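# Slide the door fully open without disturbing the table

## Task

Push or pull the sliding door until it reaches its fully open stop and stays there without the robot holding it, without letting it bang open or shut, while the coffee table remains standing upright and the robot neither topples nor finishes leaning.

## Robot and tools

Robot: the LinearBot has an omnidirectional base and a vertical column about 1.75 m high. A carriage rides up and down the column (lift_m, 0 to 1 m) and carries two identical six-joint arms, left and right, each ending in a two-finger gripper. The arm bases sit roughly 0.57 m + lift_m above the floor, and parts of the carriage hang about 0.15 m below them. From its shoulder a hand can reach about 0.78 m outward but only about 0.38 m downward. A hand is about 0.16 m long and 0.1 m wide (0.14 m with the fingers open). Parked arm joints 1 to 6: 0, 0.05, 0.05, 1.45, 0, 0; parked, the robot measures about 0.95 m across and 0.7 m front to back. The wheel motors are strong (7 N m). Loose objects may occasionally get a brief shove from outside.

Cameras: carriage_camera is mounted on the carriage, facing forward and tilted about 20 degrees down; left_wrist_camera and right_wrist_camera look out beyond the fingertips.

Frames: the base frame has its origin on the floor below the base centre, x forward, y left, z up. left_hand and right_hand report the point between each hand's finger pads in this frame, plus quat_wxyz (rotation from base axes to hand axes; hand z runs along the fingers, fingers open along hand y; an upward-pointing hand with joints 1, 5, 6 at 0 reads 1, 0, 0, 0). The odometry frame is where the base frame was at scene start; base_odometry counts wheel rotation, so slip shows as motion. Heading is in radians, left positive, -3.142 to 3.142. Hand readings can be off, especially far out.

execute_actions: argument actions is a list holding one action or none (empty list returns state and images only). cameras picks which images come back: omitted, null or ["all"] gives all, [] gives none; unknown names make the whole call rejected. An action may contain base, joints or both; they start together. base holds exactly one relative move from the base's current position: translate_m (metres, forward +, -2 to 2), strafe_m (metres, left +, -2 to 2) or rotate_rad (radians, counter-clockwise +, -6.3 to 6.3). joints is a set of absolute targets by name: lift_m 0 to 1 m; for each arm (prefix left_ or right_): joint1_rad -2.617 to 3.054 (yaw about vertical, 0 forward, + left); joint2_rad 0 to 3.141 (shoulder: 0 upper arm back and level, 1.57 vertical, 3.14 forward level); joint3_rad 0 to 3.141 (elbow: 0 folded, 3.14 straight); joint4_rad -1.57 to 1.57 (wrist pitch, + lifts the fingertips); joint5_rad -1.57 to 1.57 (wrist yaw, + swings fingertips right, opposite to joint 1); joint6_rad -2.094 to 2.094 (roll about the finger axis, + clockwise viewed from the forearm); gripper_m 0 to 0.093 m pad gap. Done tolerances: lift 0.004, joint1 0.02, joint2 and joint3 0.055, joint4 0.04, joint5 and joint6 0.02, gripper 0.004. Any unknown key or out-of-range value rejects the call and nothing moves. Joints or base left out of an action may still be driving toward earlier targets without any status saying so. If a result reports a stop, the remaining calls in that same reply are skipped.

wait: seconds (0 to 10); nothing new is commanded, returns state and images.
zoom_image: camera plus region [x0, y0, x1, y1] in pixels, origin top-left, at most 504 by 504, on that camera's latest full image.
finished_scene: scene (integer); irreversible; the goal must already hold and keep holding. Its result tells whether it succeeded and gives the next task.

Result lines: base_status and joint_status report how each commanded motion ended. done (for the base: wheels turned the commanded amount, slip or not); off_target (stopped short, may still push); contact_stop or time_out (target dropped, holds where it stopped); not_followed, with a 'joint command not followed' line and often a cause, means a self-collision check refused that arm's targets (a gripper target still runs), and they may be retried on later actions; limit_stop_at_motor_heat after a heat stop (resend the target). on_its_own lists uncommanded behaviour; 'held at' is a held target, not the actual position. motor_effort gives percent of maximum, + toward higher joint values, bracketed number is the peak in the last action; readings carry fixed per-motor error and noise. A falling lift effort during descent means a hand is resting on something. drive_wheels (ignore sign) higher at rest than after free driving means the base is still pressing. Joint torques follow joint_positions order, with offsets and noise. Motor temperatures are listed per arm. ARM HIT means an arm struck the robot hard.

Contact: the base stops on excess wheel effort or when an arm joint is forced out of place, but not reliably, not during rotations, and often not while arm joints are being commanded; it may roll up to about 0.3 m after an arm touches something. Arms and grippers have no contact stop; a blocked arm keeps pressing and snaps to its target once free. After a blocked drive, back off about 0.2 m along the reverse path (or turn back), repeat if still pressed, then retry. Beware driving under a table edge the column can strike, and never reverse into one. Tiny moves may stop short yet read done.

Avoid: tipping (worst with lift high, arms outstretched, loads, pulling, abrupt stops; only images reveal a lean), arms hitting or pressing on each other (a hard press ends the run), knocking the coffee table, slamming the door, and very hard pushes. To free two tangled arms, move only the refused arm clear first, then the other in a separate action. Outstretched arms heat quickly: MOTOR HOT warns from 75 °C, 90 °C stops that arm for 10 s, 100 °C makes it go limp and fall. Shorter robot motion is better.

Each tool is called after ">>>" as name([rows], argument=value, ...), one row to a line, values as JSON.

## Session

>>> execute_actions(actions=[])

Scene clock: 0.00 s.
Joint torques (N m, as the arm reports them, + toward a larger angle): no reading
Motor temperatures (°C, as the motors report them): left_arm=[18 18 21 18 19 20] | right_arm=[21 18 21 20 21 21]
base_odometry: x=+0.000 y=+0.000 heading=+0.000 (m, m, rad; odometry frame)
base_status: not commanded
joint_positions: lift_m=+0.302 left_joint1_rad=+0.004 left_joint2_rad=+0.054 left_joint3_rad=+0.062 left_joint4_rad=+1.475 left_joint5_rad=-0.012 left_joint6_rad=-0.007 left_gripper_m=+0.094 right_joint1_rad=+0.008 right_joint2_rad=+0.045 right_joint3_rad=+0.037 right_joint4_rad=+1.507 right_joint5_rad=+0.036 right_joint6_rad=-0.042 right_gripper_m=+0.094
joint_status: not commanded
motor_effort: lift_m=+20 drive_wheels=+4 (%)
left_hand: x=+0.2885 y=+0.3502 z=+1.3295 quat_wxyz=(+0.999, -0.006, +0.044, -0.001) (m; base frame)
right_hand: x=+0.2853 y=-0.3540 z=+1.3235 quat_wxyz=(+0.999, +0.017, +0.036, -0.018) (m; base frame)
pictures: carriage_camera, left_wrist_camera, right_wrist_camera
Images, in order (width x height): carriage_camera 504x504, left_wrist_camera 504x504, right_wrist_camera 504x504.

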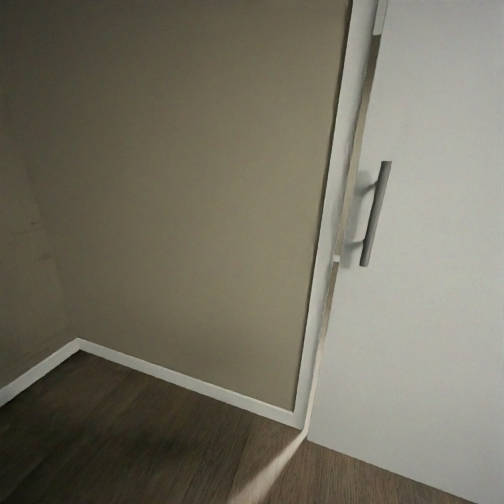

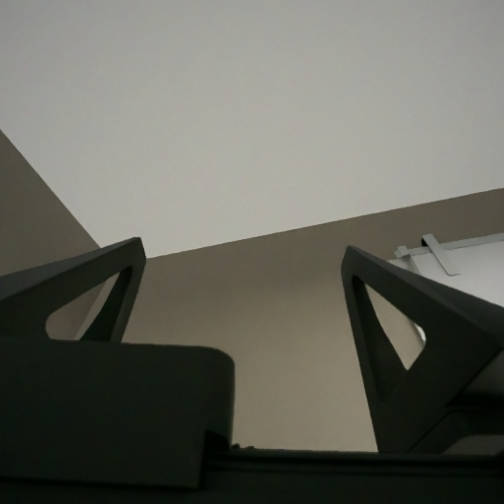

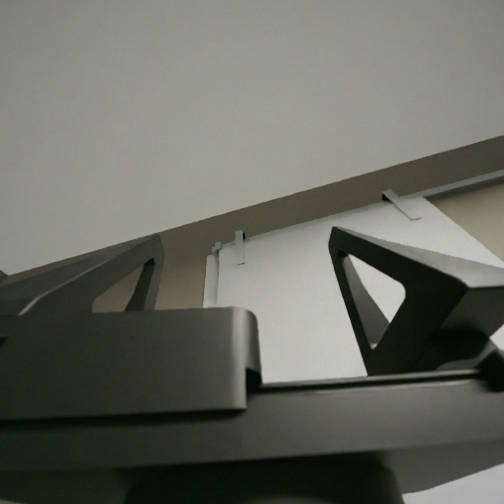

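Door slides right. Look right.

>>> execute_actions([
  {"base":{"rotate_rad":-1.0}},
], cameras=["carriage_camera"])

Scene clock: 4.73 s.
Joint torques (N m, as the arm reports them, + toward a larger angle): left_arm=[ 0.22  3.56  5.29 -0.16 -0.06 -0.12] | right_arm=[ 0.23  3.63  6.6  -0.14  0.03  0.  ]
Motor temperatures (°C, as the motors report them): left_arm=[18 18 22 18 19 20] | right_arm=[21 18 22 20 21 21]
base_odometry: x=+0.000 y=+0.000 heading=-1.000 (m, m, rad; odometry frame)
base_status: done
joint_positions: lift_m=+0.302 left_joint1_rad=+0.004 left_joint2_rad=+0.054 left_joint3_rad=+0.062 left_joint4_rad=+1.475 left_joint5_rad=-0.012 left_joint6_rad=-0.007 left_gripper_m=+0.094 right_joint1_rad=+0.008 right_joint2_rad=+0.045 right_joint3_rad=+0.037 right_joint4_rad=+1.507 right_joint5_rad=+0.036 right_joint6_rad=-0.042 right_gripper_m=+0.094
joint_status: not commanded
motor_effort: lift_m=+20(20) drive_wheels=+7(12) (%)
left_hand: x=+0.2885 y=+0.3502 z=+1.3295 quat_wxyz=(+0.999, -0.006, +0.044, -0.001) (m; base frame)
right_hand: x=+0.2853 y=-0.3541 z=+1.3235 quat_wxyz=(+0.999, +0.017, +0.036, -0.018) (m; base frame)
pictures: carriage_camera
Images, in order (width x height): carriage_camera 504x504.

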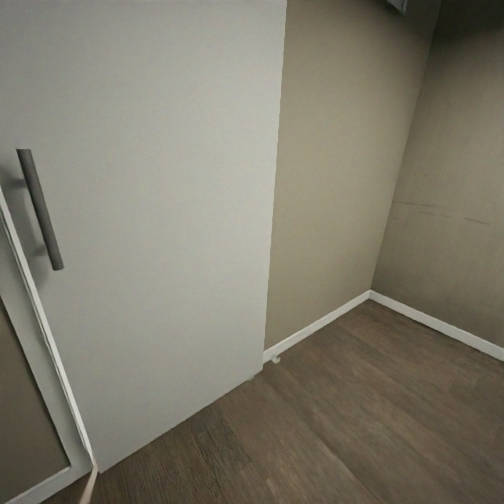

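>>> execute_actions([
  {"base":{"rotate_rad":0.6},"joints":{"right_joint2_rad":0.9,"right_joint3_rad":0.9,"right_joint4_rad":0,"lift_m":0.15}},
])

Scene clock: 8.90 s.
Joint torques (N m, as the arm reports them, + toward a larger angle): left_arm=[ 0.21  3.67  5.31 -0.13 -0.07 -0.12] | right_arm=[-0.15 -2.19 10.59  2.44  0.04 -0.05]
Motor temperatures (°C, as the motors report them): left_arm=[18 18 22 18 19 20] | right_arm=[21 18 23 20 21 21]
base_odometry: x=+0.000 y=+0.000 heading=-0.401 (m, m, rad; odometry frame)
base_status: done
joint_positions: lift_m=+0.150 left_joint1_rad=+0.004 left_joint2_rad=+0.054 left_joint3_rad=+0.062 left_joint4_rad=+1.474 left_joint5_rad=-0.012 left_joint6_rad=-0.007 left_gripper_m=+0.094 right_joint1_rad=+0.008 right_joint2_rad=+0.903 right_joint3_rad=+0.875 right_joint4_rad=+0.007 right_joint5_rad=+0.037 right_joint6_rad=-0.042 right_gripper_m=+0.094
joint_status: all done
motor_effort: lift_m=+18(17) drive_wheels=-7(7) (%)
left_hand: x=+0.2886 y=+0.3502 z=+1.1782 quat_wxyz=(+0.999, -0.006, +0.044, -0.001) (m; base frame)
right_hand: x=+0.6149 y=-0.3515 z=+1.1124 quat_wxyz=(+0.699, -0.005, +0.714, -0.025) (m; base frame)
pictures: carriage_camera, left_wrist_camera, right_wrist_camera
Images, in order (width x height): carriage_camera 504x504, left_wrist_camera 504x504, right_wrist_camera 504x504.

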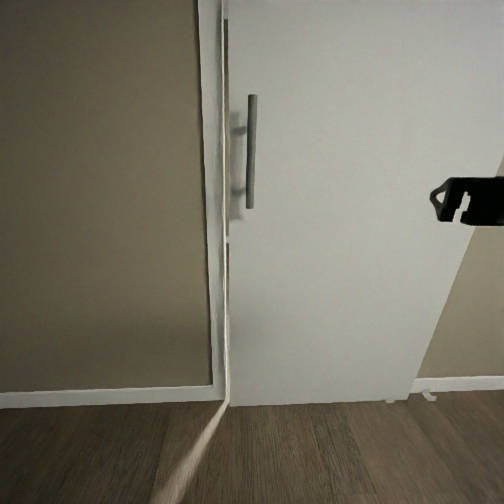

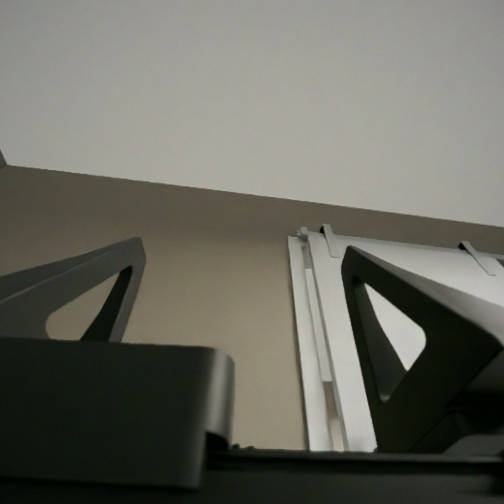

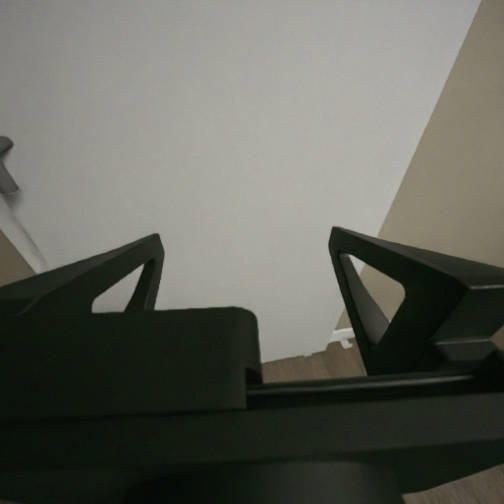

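>>> execute_actions([
  {"base":{"rotate_rad":0.05},"joints":{"lift_m":0.08}},
], cameras=[])

>>> execute_actions([
  {"base":{"strafe_m":0.3}},
], cameras=[])

>>> execute_actions([
  {"base":{"translate_m":0.2}},
], cameras=["carriage_camera","right_wrist_camera"])

Scene clock: 14.03 s.
Joint torques (N m, as the arm reports them, + toward a larger angle): left_arm=[ 0.21  3.64  5.33 -0.17 -0.07 -0.13] | right_arm=[ 0.16 -2.34  9.24  2.55  0.04 -0.04]
Motor temperatures (°C, as the motors report them): left_arm=[18 18 23 18 19 20] | right_arm=[21 18 24 22 21 21]
base_odometry: x=+0.000 y=+0.000 heading=-0.352 (m, m, rad; odometry frame)
base_status: done
joint_positions: lift_m=+0.080 left_joint1_rad=+0.004 left_joint2_rad=+0.054 left_joint3_rad=+0.062 left_joint4_rad=+1.472 left_joint5_rad=-0.012 left_joint6_rad=-0.007 left_gripper_m=+0.094 right_joint1_rad=+0.008 right_joint2_rad=+0.903 right_joint3_rad=+0.887 right_joint4_rad=-0.003 right_joint5_rad=+0.037 right_joint6_rad=-0.042 right_gripper_m=+0.094
joint_status: all done
motor_effort: lift_m=+18(18) drive_wheels=-7(10) (%)
left_hand: x=+0.2890 y=+0.3502 z=+1.1081 quat_wxyz=(+0.999, -0.006, +0.045, -0.001) (m; base frame)
right_hand: x=+0.6143 y=-0.3517 z=+1.0456 quat_wxyz=(+0.700, -0.005, +0.714, -0.025) (m; base frame)
pictures: none
No camera images: the call's "cameras" was empty. Leave "cameras" out to get every camera's image.

Scene clock: 16.50 s.
Joint torques (N m, as the arm reports them, + toward a larger angle): left_arm=[ 0.31  3.52  5.26 -0.13 -0.06 -0.12] | right_arm=[ 0.28 -2.35  9.46  2.5   0.1  -0.1 ]
Motor temperatures (°C, as the motors report them): left_arm=[18 18 23 18 19 20] | right_arm=[21 18 24 22 21 21]
base_odometry: x=+0.104 y=+0.282 heading=-0.352 (m, m, rad; odometry frame)
base_status: done
joint_positions: lift_m=+0.080 left_joint1_rad=+0.004 left_joint2_rad=+0.054 left_joint3_rad=+0.062 left_joint4_rad=+1.472 left_joint5_rad=-0.012 left_joint6_rad=-0.007 left_gripper_m=+0.094 right_joint1_rad=+0.008 right_joint2_rad=+0.903 right_joint3_rad=+0.887 right_joint4_rad=-0.003 right_joint5_rad=+0.037 right_joint6_rad=-0.042 right_gripper_m=+0.094
joint_status: not commanded
motor_effort: lift_m=+18(18) drive_wheels=+1(19) (%)
left_hand: x=+0.2891 y=+0.3502 z=+1.1081 quat_wxyz=(+0.999, -0.006, +0.045, -0.001) (m; base frame)
right_hand: x=+0.6143 y=-0.3517 z=+1.0456 quat_wxyz=(+0.700, -0.005, +0.714, -0.025) (m; base frame)
pictures: none
No camera images: the call's "cameras" was empty. Leave "cameras" out to get every camera's image.

Scene clock: 18.57 s.
Joint torques (N m, as the arm reports them, + toward a larger angle): left_arm=[ 0.21  3.5   5.27 -0.13 -0.06 -0.12] | right_arm=[ 0.08 -2.42  9.44  2.53  0.12 -0.07]
Motor temperatures (°C, as the motors report them): left_arm=[18 19 23 18 19 20] | right_arm=[21 18 25 23 21 21]
base_odometry: x=+0.292 y=+0.213 heading=-0.351 (m, m, rad; odometry frame)
base_status: done
joint_positions: lift_m=+0.080 left_joint1_rad=+0.004 left_joint2_rad=+0.054 left_joint3_rad=+0.062 left_joint4_rad=+1.472 left_joint5_rad=-0.012 left_joint6_rad=-0.007 left_gripper_m=+0.094 right_joint1_rad=+0.008 right_joint2_rad=+0.903 right_joint3_rad=+0.887 right_joint4_rad=-0.003 right_joint5_rad=+0.037 right_joint6_rad=-0.042 right_gripper_m=+0.094
joint_status: not commanded
motor_effort: lift_m=+18(18) drive_wheels=-2(12) (%)
left_hand: x=+0.2891 y=+0.3502 z=+1.1081 quat_wxyz=(+0.999, -0.006, +0.045, -0.001) (m; base frame)
right_hand: x=+0.6143 y=-0.3517 z=+1.0456 quat_wxyz=(+0.700, -0.005, +0.714, -0.025) (m; base frame)
pictures: carriage_camera, right_wrist_camera
Images, in order (width x height): carriage_camera 504x504, right_wrist_camera 504x504.

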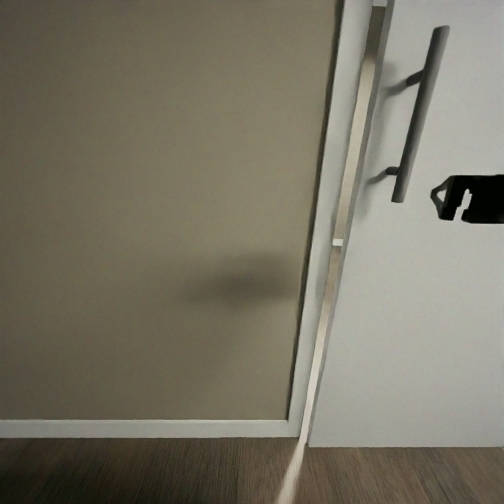

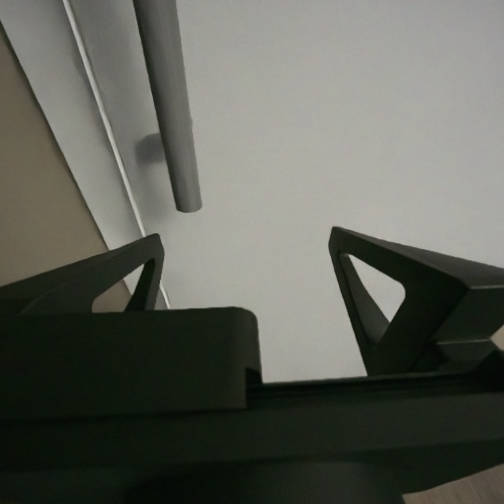

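>>> execute_actions([
  {"base":{"strafe_m":0.05},"joints":{"lift_m":0.2}},
], cameras=[])

>>> execute_actions([
  {"base":{"translate_m":0.1}},
], cameras=["carriage_camera","right_wrist_camera"])

Scene clock: 21.83 s.
Joint torques (N m, as the arm reports them, + toward a larger angle): left_arm=[ 0.21  3.53  5.24 -0.09 -0.06 -0.12] | right_arm=[ 0.12 -2.58  9.4   2.45  0.   -0.07]
Motor temperatures (°C, as the motors report them): left_arm=[18 19 23 18 19 20] | right_arm=[21 18 25 23 21 21]
base_odometry: x=+0.309 y=+0.260 heading=-0.352 (m, m, rad; odometry frame)
base_status: done
joint_positions: lift_m=+0.200 left_joint1_rad=+0.004 left_joint2_rad=+0.054 left_joint3_rad=+0.062 left_joint4_rad=+1.472 left_joint5_rad=-0.012 left_joint6_rad=-0.007 left_gripper_m=+0.094 right_joint1_rad=+0.008 right_joint2_rad=+0.903 right_joint3_rad=+0.887 right_joint4_rad=-0.001 right_joint5_rad=+0.037 right_joint6_rad=-0.042 right_gripper_m=+0.094
joint_status: all done
motor_effort: lift_m=+22(26) drive_wheels=+0(12) (%)
left_hand: x=+0.2890 y=+0.3502 z=+1.2276 quat_wxyz=(+0.999, -0.006, +0.045, -0.001) (m; base frame)
right_hand: x=+0.6143 y=-0.3517 z=+1.1658 quat_wxyz=(+0.701, -0.005, +0.713, -0.025) (m; base frame)
pictures: none
No camera images: the call's "cameras" was empty. Leave "cameras" out to get every camera's image.

Scene clock: 23.47 s.
Joint torques (N m, as the arm reports them, + toward a larger angle): left_arm=[ 0.22  3.57  5.23 -0.16 -0.06 -0.12] | right_arm=[ 0.23 -2.43  9.22  2.45  0.09 -0.13]
Motor temperatures (°C, as the motors report them): left_arm=[18 19 23 18 19 20] | right_arm=[21 18 25 23 21 21]
base_odometry: x=+0.403 y=+0.226 heading=-0.351 (m, m, rad; odometry frame)
base_status: done
joint_positions: lift_m=+0.200 left_joint1_rad=+0.004 left_joint2_rad=+0.054 left_joint3_rad=+0.062 left_joint4_rad=+1.472 left_joint5_rad=-0.012 left_joint6_rad=-0.007 left_gripper_m=+0.094 right_joint1_rad=+0.008 right_joint2_rad=+0.903 right_joint3_rad=+0.887 right_joint4_rad=-0.001 right_joint5_rad=+0.037 right_joint6_rad=-0.042 right_gripper_m=+0.094
joint_status: not commanded
motor_effort: lift_m=+22(22) drive_wheels=-1(7) (%)
left_hand: x=+0.2890 y=+0.3502 z=+1.2276 quat_wxyz=(+0.999, -0.006, +0.045, -0.001) (m; base frame)
right_hand: x=+0.6143 y=-0.3517 z=+1.1658 quat_wxyz=(+0.701, -0.005, +0.713, -0.025) (m; base frame)
pictures: carriage_camera, right_wrist_camera
Images, in order (width x height): carriage_camera 504x504, right_wrist_camera 504x504.

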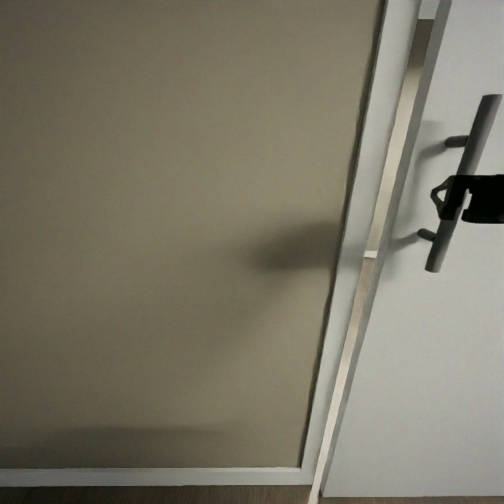

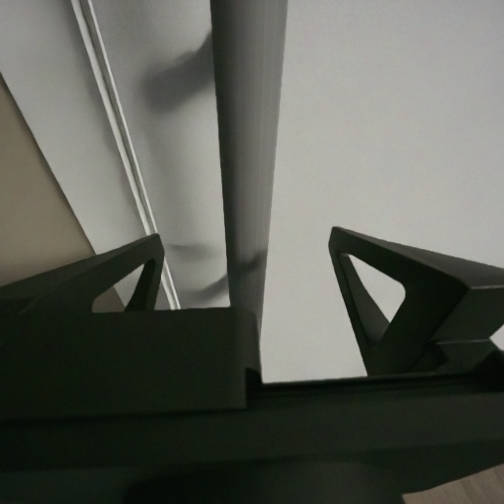

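>>> execute_actions([
  {"base":{"translate_m":0.05}},
], cameras=["right_wrist_camera"])

>>> execute_actions([
  {"base":{"strafe_m":-0.5},"joints":{"right_gripper_m":0.045}},
])

Scene clock: 26.37 s.
Joint torques (N m, as the arm reports them, + toward a larger angle): left_arm=[ 0.21  3.54  5.21 -0.13 -0.06 -0.12] | right_arm=[ 0.13 -2.62  9.41  2.48  0.07 -0.05]
Motor temperatures (°C, as the motors report them): left_arm=[18 19 23 18 19 20] | right_arm=[21 18 26 24 21 21]
base_odometry: x=+0.450 y=+0.209 heading=-0.351 (m, m, rad; odometry frame)
base_status: done
joint_positions: lift_m=+0.200 left_joint1_rad=+0.004 left_joint2_rad=+0.054 left_joint3_rad=+0.062 left_joint4_rad=+1.473 left_joint5_rad=-0.012 left_joint6_rad=-0.007 left_gripper_m=+0.094 right_joint1_rad=+0.008 right_joint2_rad=+0.903 right_joint3_rad=+0.887 right_joint4_rad=-0.001 right_joint5_rad=+0.037 right_joint6_rad=-0.042 right_gripper_m=+0.094
joint_status: not commanded
motor_effort: lift_m=+22(22) drive_wheels=-2(13) (%)
left_hand: x=+0.2888 y=+0.3502 z=+1.2277 quat_wxyz=(+0.999, -0.006, +0.045, -0.001) (m; base frame)
right_hand: x=+0.6143 y=-0.3517 z=+1.1658 quat_wxyz=(+0.701, -0.005, +0.713, -0.025) (m; base frame)
pictures: right_wrist_camera
Images, in order (width x height): right_wrist_camera 504x504.

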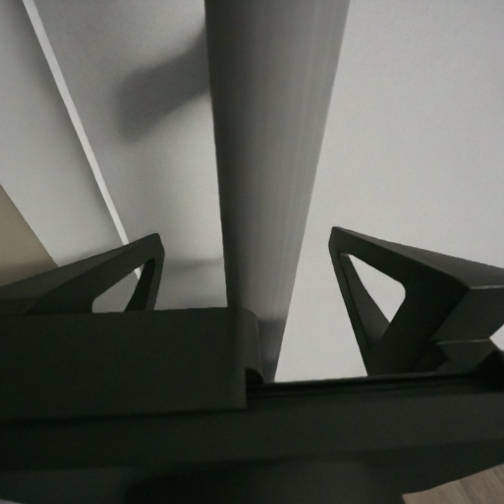

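Scene clock: 28.10 s.
Joint torques (N m, as the arm reports them, + toward a larger angle): left_arm=[ 0.21  3.5   5.28 -0.14 -0.08 -0.13] | right_arm=[ 0.72 -2.72  9.51  2.45 -0.17 -0.18]
Motor temperatures (°C, as the motors report them): left_arm=[18 19 24 18 19 20] | right_arm=[21 18 26 24 21 21]
base_odometry: x=+0.428 y=+0.145 heading=-0.349 (m, m, rad; odometry frame)
base_status: strafe_m contact_stop (by the wheels' count: -0.068 of -0.500)
joint_positions: lift_m=+0.200 left_joint1_rad=+0.004 left_joint2_rad=+0.054 left_joint3_rad=+0.062 left_joint4_rad=+1.472 left_joint5_rad=-0.012 left_joint6_rad=-0.007 left_gripper_m=+0.094 right_joint1_rad=+0.003 right_joint2_rad=+0.906 right_joint3_rad=+0.887 right_joint4_rad=+0.003 right_joint5_rad=+0.061 right_joint6_rad=-0.035 right_gripper_m=+0.045
joint_status: all done
motor_effort: lift_m=+22(22) drive_wheels=+0(15) (%)
left_hand: x=+0.2890 y=+0.3501 z=+1.2276 quat_wxyz=(+0.999, -0.006, +0.045, -0.001) (m; base frame)
right_hand: x=+0.6149 y=-0.3576 z=+1.1657 quat_wxyz=(+0.701, +0.008, +0.713, -0.033) (m; base frame)
pictures: carriage_camera, left_wrist_camera, right_wrist_camera
Images, in order (width x height): carriage_camera 504x504, left_wrist_camera 504x504, right_wrist_camera 504x504.

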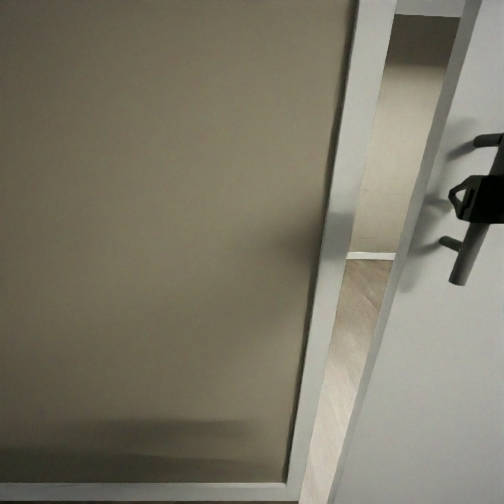

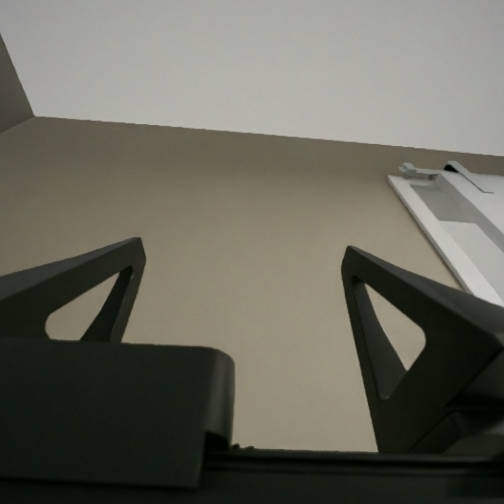

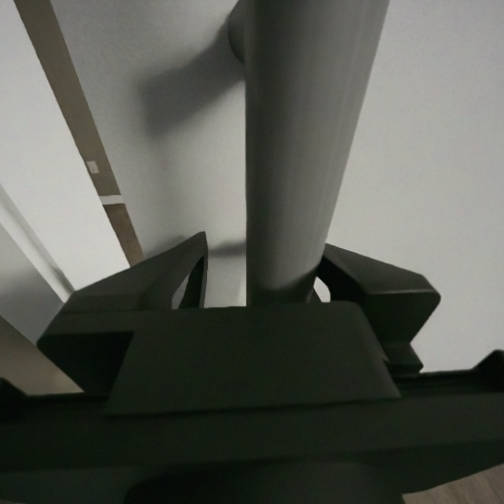

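>>> execute_actions([
  {"base":{"strafe_m":-0.5},"joints":{"right_joint1_rad":0}},
], cameras=["carriage_camera","right_wrist_camera"])

>>> execute_actions([
  {"base":{"strafe_m":-0.1},"joints":{"right_joint1_rad":0}},
], cameras=["carriage_camera","left_wrist_camera"])

Scene clock: 34.03 s.
Joint torques (N m, as the arm reports them, + toward a larger angle): left_arm=[ 0.25  3.54  5.08 -0.18 -0.06 -0.12] | right_arm=[ 1.99 -3.62  9.4   2.33 -0.53 -0.14]
Motor temperatures (°C, as the motors report them): left_arm=[18 19 24 18 19 20] | right_arm=[21 19 27 24 22 21]
base_odometry: x=+0.256 y=-0.325 heading=-0.349 (m, m, rad; odometry frame)
base_status: done
joint_positions: lift_m=+0.200 left_joint1_rad=+0.004 left_joint2_rad=+0.054 left_joint3_rad=+0.062 left_joint4_rad=+1.472 left_joint5_rad=-0.012 left_joint6_rad=-0.007 left_gripper_m=+0.094 right_joint1_rad=-0.018 right_joint2_rad=+0.914 right_joint3_rad=+0.887 right_joint4_rad=+0.008 right_joint5_rad=+0.086 right_joint6_rad=-0.033 right_gripper_m=+0.045
joint_status: all done
motor_effort: lift_m=+22(22) drive_wheels=+0(15) (%)
left_hand: x=+0.2890 y=+0.3501 z=+1.2276 quat_wxyz=(+0.999, -0.006, +0.045, -0.001) (m; base frame)
right_hand: x=+0.6163 y=-0.3690 z=+1.1643 quat_wxyz=(+0.699, +0.025, +0.713, -0.049) (m; base frame)
pictures: carriage_camera, right_wrist_camera
Images, in order (width x height): carriage_camera 504x504, right_wrist_camera 504x504.

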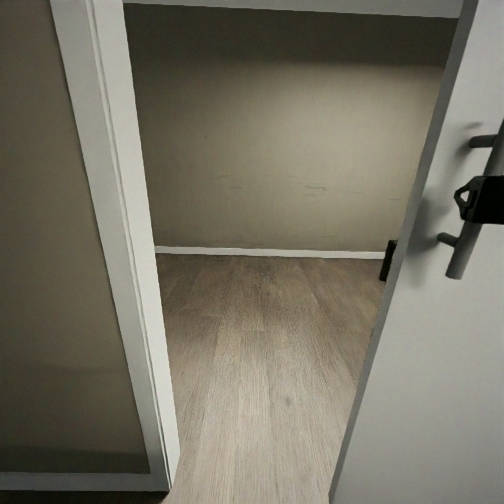

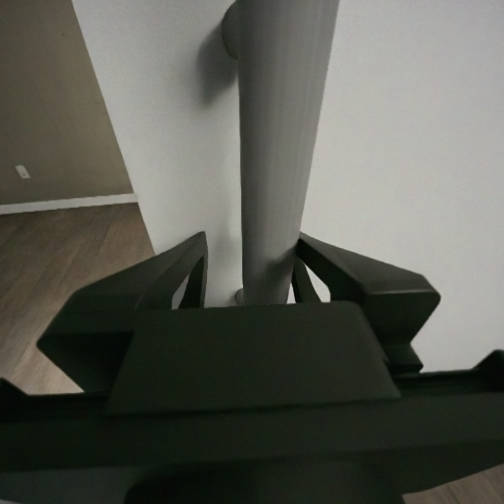

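Scene clock: 35.57 s.
Joint torques (N m, as the arm reports them, + toward a larger angle): left_arm=[ 0.1   3.48  5.34 -0.13 -0.08 -0.12] | right_arm=[-0.38 -3.43  9.45  2.41  0.12 -0.09]
Motor temperatures (°C, as the motors report them): left_arm=[18 19 24 18 19 20] | right_arm=[21 19 27 25 22 21]
base_odometry: x=+0.230 y=-0.398 heading=-0.349 (m, m, rad; odometry frame)
base_status: strafe_m contact_stop (by the wheels' count: -0.077 of -0.100)
joint_positions: lift_m=+0.200 left_joint1_rad=+0.004 left_joint2_rad=+0.054 left_joint3_rad=+0.062 left_joint4_rad=+1.472 left_joint5_rad=-0.012 left_joint6_rad=-0.007 left_gripper_m=+0.094 right_joint1_rad=+0.006 right_joint2_rad=+0.914 right_joint3_rad=+0.887 right_joint4_rad=+0.007 right_joint5_rad=+0.029 right_joint6_rad=-0.035 right_gripper_m=+0.045
joint_status: all done
motor_effort: lift_m=+22(22) drive_wheels=+3(7) (%)
left_hand: x=+0.2890 y=+0.3501 z=+1.2276 quat_wxyz=(+0.999, -0.006, +0.045, -0.001) (m; base frame)
right_hand: x=+0.6172 y=-0.3508 z=+1.1640 quat_wxyz=(+0.700, -0.005, +0.714, -0.020) (m; base frame)
pictures: carriage_camera, left_wrist_camera
Images, in order (width x height): carriage_camera 504x504, left_wrist_camera 504x504.

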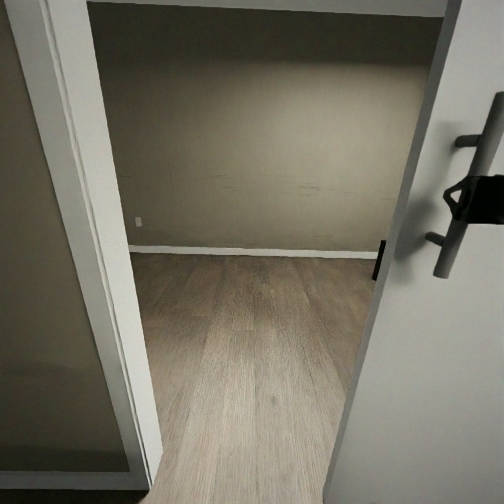

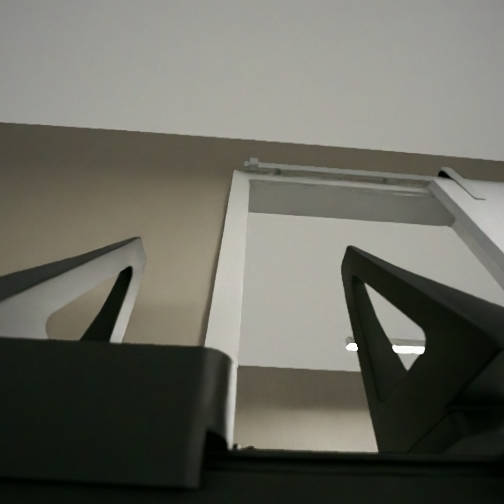

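Drifting away from the wall; correct.

>>> execute_actions([
  {"base":{"translate_m":0.03}},
], cameras=[])

>>> execute_actions([
  {"base":{"strafe_m":-0.12},"joints":{"right_joint1_rad":-0.03}},
], cameras=[])

>>> execute_actions([
  {"base":{"strafe_m":-0.08},"joints":{"right_joint1_rad":0}},
], cameras=[])

>>> execute_actions([
  {"base":{"strafe_m":-0.08},"joints":{"right_joint1_rad":-0.03}},
], cameras=["carriage_camera","right_wrist_camera"])

Scene clock: 40.30 s.
Joint torques (N m, as the arm reports them, + toward a larger angle): left_arm=[ 0.21  3.56  5.34 -0.12 -0.07 -0.12] | right_arm=[-0.5  -3.27  9.62  2.46  0.12 -0.11]
Motor temperatures (°C, as the motors report them): left_arm=[18 19 24 18 19 20] | right_arm=[21 19 27 25 22 21]
base_odometry: x=+0.258 y=-0.408 heading=-0.350 (m, m, rad; odometry frame)
base_status: done
joint_positions: lift_m=+0.200 left_joint1_rad=+0.004 left_joint2_rad=+0.054 left_joint3_rad=+0.062 left_joint4_rad=+1.472 left_joint5_rad=-0.012 left_joint6_rad=-0.007 left_gripper_m=+0.094 right_joint1_rad=+0.006 right_joint2_rad=+0.912 right_joint3_rad=+0.887 right_joint4_rad=+0.007 right_joint5_rad=+0.032 right_joint6_rad=-0.035 right_gripper_m=+0.045
joint_status: not commanded
motor_effort: lift_m=+22(22) drive_wheels=-3(8) (%)
left_hand: x=+0.2890 y=+0.3501 z=+1.2276 quat_wxyz=(+0.999, -0.006, +0.045, -0.001) (m; base frame)
right_hand: x=+0.6165 y=-0.3513 z=+1.1648 quat_wxyz=(+0.700, -0.004, +0.713, -0.022) (m; base frame)
pictures: none
No camera images: the call's "cameras" was empty. Leave "cameras" out to get every camera's image.

Scene clock: 42.60 s.
Joint torques (N m, as the arm reports them, + toward a larger angle): left_arm=[ 0.2   3.53  5.28 -0.13 -0.07 -0.13] | right_arm=[ 1.14 -3.22  9.34  2.48 -0.26 -0.12]
Motor temperatures (°C, as the motors report them): left_arm=[18 19 24 18 19 20] | right_arm=[21 19 28 25 22 21]
base_odometry: x=+0.218 y=-0.521 heading=-0.350 (m, m, rad; odometry frame)
base_status: done
joint_positions: lift_m=+0.200 left_joint1_rad=+0.004 left_joint2_rad=+0.054 left_joint3_rad=+0.062 left_joint4_rad=+1.472 left_joint5_rad=-0.012 left_joint6_rad=-0.007 left_gripper_m=+0.094 right_joint1_rad=-0.043 right_joint2_rad=+0.913 right_joint3_rad=+0.887 right_joint4_rad=+0.005 right_joint5_rad=+0.066 right_joint6_rad=-0.032 right_gripper_m=+0.045
joint_status: all done
motor_effort: lift_m=+22(22) drive_wheels=+0(18) (%)
left_hand: x=+0.2890 y=+0.3501 z=+1.2276 quat_wxyz=(+0.999, -0.006, +0.045, -0.001) (m; base frame)
right_hand: x=+0.6158 y=-0.3744 z=+1.1640 quat_wxyz=(+0.698, +0.027, +0.714, -0.050) (m; base frame)
pictures: none
No camera images: the call's "cameras" was empty. Leave "cameras" out to get every camera's image.

Scene clock: 44.17 s.
Joint torques (N m, as the arm reports them, + toward a larger angle): left_arm=[ 0.21  3.57  5.27 -0.11 -0.06 -0.12] | right_arm=[-0.45 -3.12  9.47  2.47  0.2  -0.13]
Motor temperatures (°C, as the motors report them): left_arm=[18 19 24 18 19 20] | right_arm=[21 19 28 25 22 21]
base_odometry: x=+0.190 y=-0.596 heading=-0.349 (m, m, rad; odometry frame)
base_status: done
joint_positions: lift_m=+0.200 left_joint1_rad=+0.004 left_joint2_rad=+0.054 left_joint3_rad=+0.062 left_joint4_rad=+1.472 left_joint5_rad=-0.012 left_joint6_rad=-0.007 left_gripper_m=+0.094 right_joint1_rad=+0.006 right_joint2_rad=+0.911 right_joint3_rad=+0.887 right_joint4_rad=+0.004 right_joint5_rad=+0.029 right_joint6_rad=-0.035 right_gripper_m=+0.045
joint_status: all done
motor_effort: lift_m=+22(22) drive_wheels=+1(9) (%)
left_hand: x=+0.2890 y=+0.3501 z=+1.2276 quat_wxyz=(+0.999, -0.006, +0.045, -0.001) (m; base frame)
right_hand: x=+0.6164 y=-0.3508 z=+1.1643 quat_wxyz=(+0.700, -0.004, +0.714, -0.021) (m; base frame)
pictures: none
No camera images: the call's "cameras" was empty. Leave "cameras" out to get every camera's image.

Scene clock: 46.17 s.
Joint torques (N m, as the arm reports them, + toward a larger angle): left_arm=[ 0.21  3.51  5.33 -0.14 -0.07 -0.12] | right_arm=[ 1.52 -3.1   9.58  2.49 -0.3  -0.14]
Motor temperatures (°C, as the motors report them): left_arm=[18 19 25 18 19 20] | right_arm=[21 19 28 25 22 21]
base_odometry: x=+0.163 y=-0.672 heading=-0.349 (m, m, rad; odometry frame)
base_status: done
joint_positions: lift_m=+0.200 left_joint1_rad=+0.004 left_joint2_rad=+0.054 left_joint3_rad=+0.062 left_joint4_rad=+1.472 left_joint5_rad=-0.012 left_joint6_rad=-0.007 left_gripper_m=+0.094 right_joint1_rad=-0.044 right_joint2_rad=+0.911 right_joint3_rad=+0.887 right_joint4_rad=+0.004 right_joint5_rad=+0.069 right_joint6_rad=-0.034 right_gripper_m=+0.045
joint_status: all done
motor_effort: lift_m=+22(22) drive_wheels=+0(13) (%)
left_hand: x=+0.2890 y=+0.3501 z=+1.2276 quat_wxyz=(+0.999, -0.006, +0.045, -0.001) (m; base frame)
right_hand: x=+0.6152 y=-0.3750 z=+1.1644 quat_wxyz=(+0.698, +0.028, +0.714, -0.052) (m; base frame)
pictures: carriage_camera, right_wrist_camera
Images, in order (width x height): carriage_camera 504x504, right_wrist_camera 504x504.

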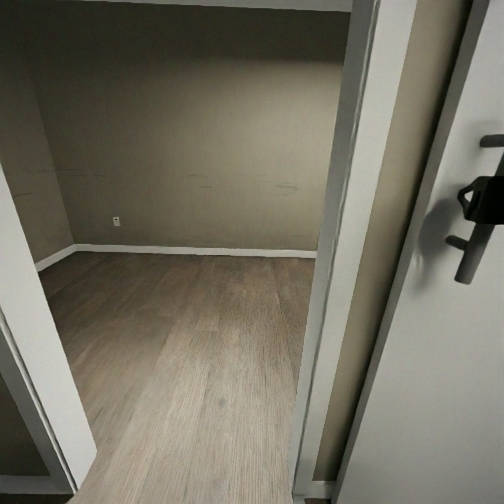

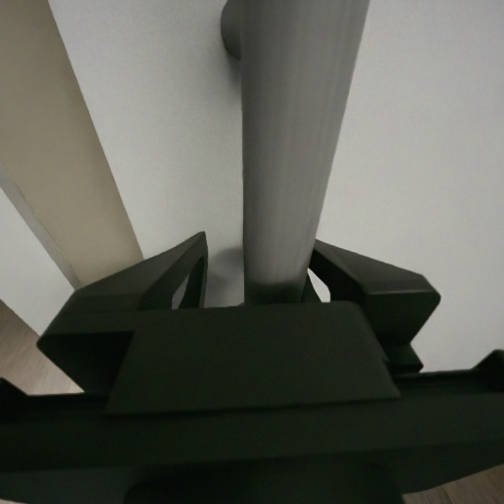

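>>> execute_actions([
  {"base":{"strafe_m":-0.08},"joints":{"right_joint1_rad":0}},
], cameras=[])

>>> execute_actions([
  {"base":{"strafe_m":-0.05},"joints":{"right_joint1_rad":-0.03}},
], cameras=["carriage_camera"])

Scene clock: 49.57 s.
Joint torques (N m, as the arm reports them, + toward a larger angle): left_arm=[ 0.21  3.56  5.28 -0.13 -0.07 -0.12] | right_arm=[-3.27 -3.18  9.44  2.42  1.62 -0.2 ]
Motor temperatures (°C, as the motors report them): left_arm=[18 19 25 18 19 20] | right_arm=[21 19 28 26 22 21]
base_odometry: x=+0.136 y=-0.747 heading=-0.349 (m, m, rad; odometry frame)
base_status: done
joint_positions: lift_m=+0.200 left_joint1_rad=+0.004 left_joint2_rad=+0.054 left_joint3_rad=+0.062 left_joint4_rad=+1.472 left_joint5_rad=-0.012 left_joint6_rad=-0.007 left_gripper_m=+0.094 right_joint1_rad=+0.038 right_joint2_rad=+0.911 right_joint3_rad=+0.887 right_joint4_rad=+0.005 right_joint5_rad=-0.090 right_joint6_rad=-0.027 right_gripper_m=+0.045
joint_status: right_joint1_rad off_target (ended at +0.038, target +0.000)
motor_effort: lift_m=+22(22) drive_wheels=+5(10) (%)
left_hand: x=+0.2890 y=+0.3501 z=+1.2276 quat_wxyz=(+0.999, -0.006, +0.045, -0.001) (m; base frame)
right_hand: x=+0.6149 y=-0.3192 z=+1.1645 quat_wxyz=(+0.699, -0.055, +0.712, +0.036) (m; base frame)
pictures: none
No camera images: the call's "cameras" was empty. Leave "cameras" out to get every camera's image.

Scene clock: 50.73 s.
Joint torques (N m, as the arm reports them, + toward a larger angle): left_arm=[ 0.22  3.51  5.28 -0.13 -0.07 -0.13] | right_arm=[-10.06  -4.12   9.54   2.41   4.3   -0.27]
Motor temperatures (°C, as the motors report them): left_arm=[18 19 25 18 19 20] | right_arm=[21 19 28 26 23 21]
base_odometry: x=+0.119 y=-0.794 heading=-0.348 (m, m, rad; odometry frame)
base_status: done
joint_positions: lift_m=+0.200 left_joint1_rad=+0.004 left_joint2_rad=+0.054 left_joint3_rad=+0.062 left_joint4_rad=+1.472 left_joint5_rad=-0.012 left_joint6_rad=-0.007 left_gripper_m=+0.094 right_joint1_rad=+0.080 right_joint2_rad=+0.924 right_joint3_rad=+0.887 right_joint4_rad=+0.018 right_joint5_rad=-0.304 right_joint6_rad=-0.027 right_gripper_m=+0.045
joint_status: right_joint1_rad off_target (ended at +0.080, target -0.030)
motor_effort: lift_m=+22(22) drive_wheels=+10(18) (%)
left_hand: x=+0.2890 y=+0.3501 z=+1.2276 quat_wxyz=(+0.999, -0.006, +0.045, -0.001) (m; base frame)
right_hand: x=+0.6068 y=-0.2690 z=+1.1637 quat_wxyz=(+0.689, -0.143, +0.699, +0.127) (m; base frame)
pictures: carriage_camera
Images, in order (width x height): carriage_camera 504x504.

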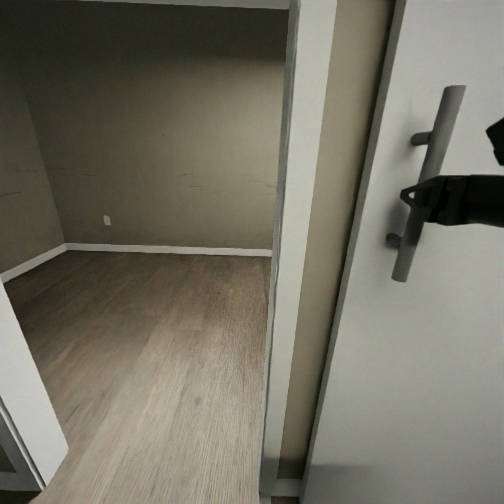

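>>> execute_actions([
  {"base":{"strafe_m":0.085},"joints":{"right_joint1_rad":0,"right_gripper_m":0.093}},
], cameras=[])

>>> execute_actions([
  {"base":{"translate_m":-0.12}},
], cameras=["carriage_camera"])

>>> finished_scene(scene=1)

Scene clock: 54.57 s.
Joint torques (N m, as the arm reports them, + toward a larger angle): left_arm=[ 0.27  3.53  5.29 -0.13 -0.08 -0.12] | right_arm=[-0.71 -2.44  9.32  2.58  0.16 -0.12]
Motor temperatures (°C, as the motors report them): left_arm=[18 19 25 18 19 20] | right_arm=[22 19 29 26 25 21]
base_odometry: x=+0.148 y=-0.714 heading=-0.349 (m, m, rad; odometry frame)
base_status: done
joint_positions: lift_m=+0.200 left_joint1_rad=+0.004 left_joint2_rad=+0.054 left_joint3_rad=+0.062 left_joint4_rad=+1.472 left_joint5_rad=-0.012 left_joint6_rad=-0.007 left_gripper_m=+0.094 right_joint1_rad=+0.007 right_joint2_rad=+0.902 right_joint3_rad=+0.887 right_joint4_rad=-0.011 right_joint5_rad=+0.031 right_joint6_rad=-0.035 right_gripper_m=+0.093
joint_status: all done
motor_effort: lift_m=+22(22) drive_wheels=+5(8) (%)
left_hand: x=+0.2890 y=+0.3501 z=+1.2276 quat_wxyz=(+0.999, -0.006, +0.045, -0.001) (m; base frame)
right_hand: x=+0.6139 y=-0.3509 z=+1.1638 quat_wxyz=(+0.698, -0.004, +0.716, -0.021) (m; base frame)
pictures: none
No camera images: the call's "cameras" was empty. Leave "cameras" out to get every camera's image.

Scene clock: 56.23 s.
Joint torques (N m, as the arm reports them, + toward a larger angle): left_arm=[ 0.23  3.51  5.3  -0.15 -0.07 -0.13] | right_arm=[-0.59 -2.55  9.62  2.59  0.12 -0.13]
Motor temperatures (°C, as the motors report them): left_arm=[18 19 25 18 19 20] | right_arm=[22 19 29 26 24 21]
base_odometry: x=+0.035 y=-0.673 heading=-0.349 (m, m, rad; odometry frame)
base_status: done
joint_positions: lift_m=+0.200 left_joint1_rad=+0.004 left_joint2_rad=+0.054 left_joint3_rad=+0.062 left_joint4_rad=+1.472 left_joint5_rad=-0.012 left_joint6_rad=-0.007 left_gripper_m=+0.094 right_joint1_rad=+0.007 right_joint2_rad=+0.902 right_joint3_rad=+0.887 right_joint4_rad=-0.010 right_joint5_rad=+0.031 right_joint6_rad=-0.035 right_gripper_m=+0.093
joint_status: not commanded
motor_effort: lift_m=+22(22) drive_wheels=+1(10) (%)
left_hand: x=+0.2890 y=+0.3501 z=+1.2276 quat_wxyz=(+0.999, -0.006, +0.045, -0.001) (m; base frame)
right_hand: x=+0.6139 y=-0.3510 z=+1.1639 quat_wxyz=(+0.698, -0.004, +0.716, -0.021) (m; base frame)
pictures: carriage_camera
Images, in order (width x height): carriage_camera 504x504.

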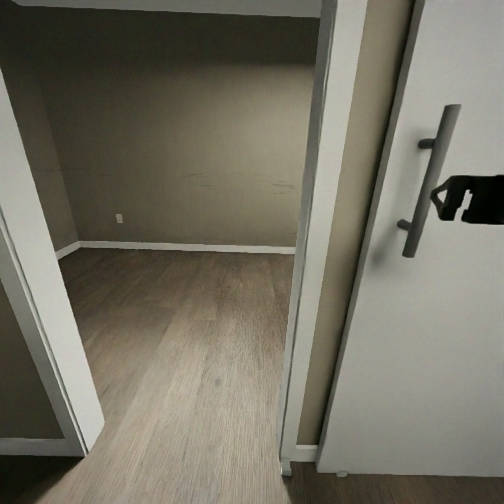

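The scene is finished: the task was done.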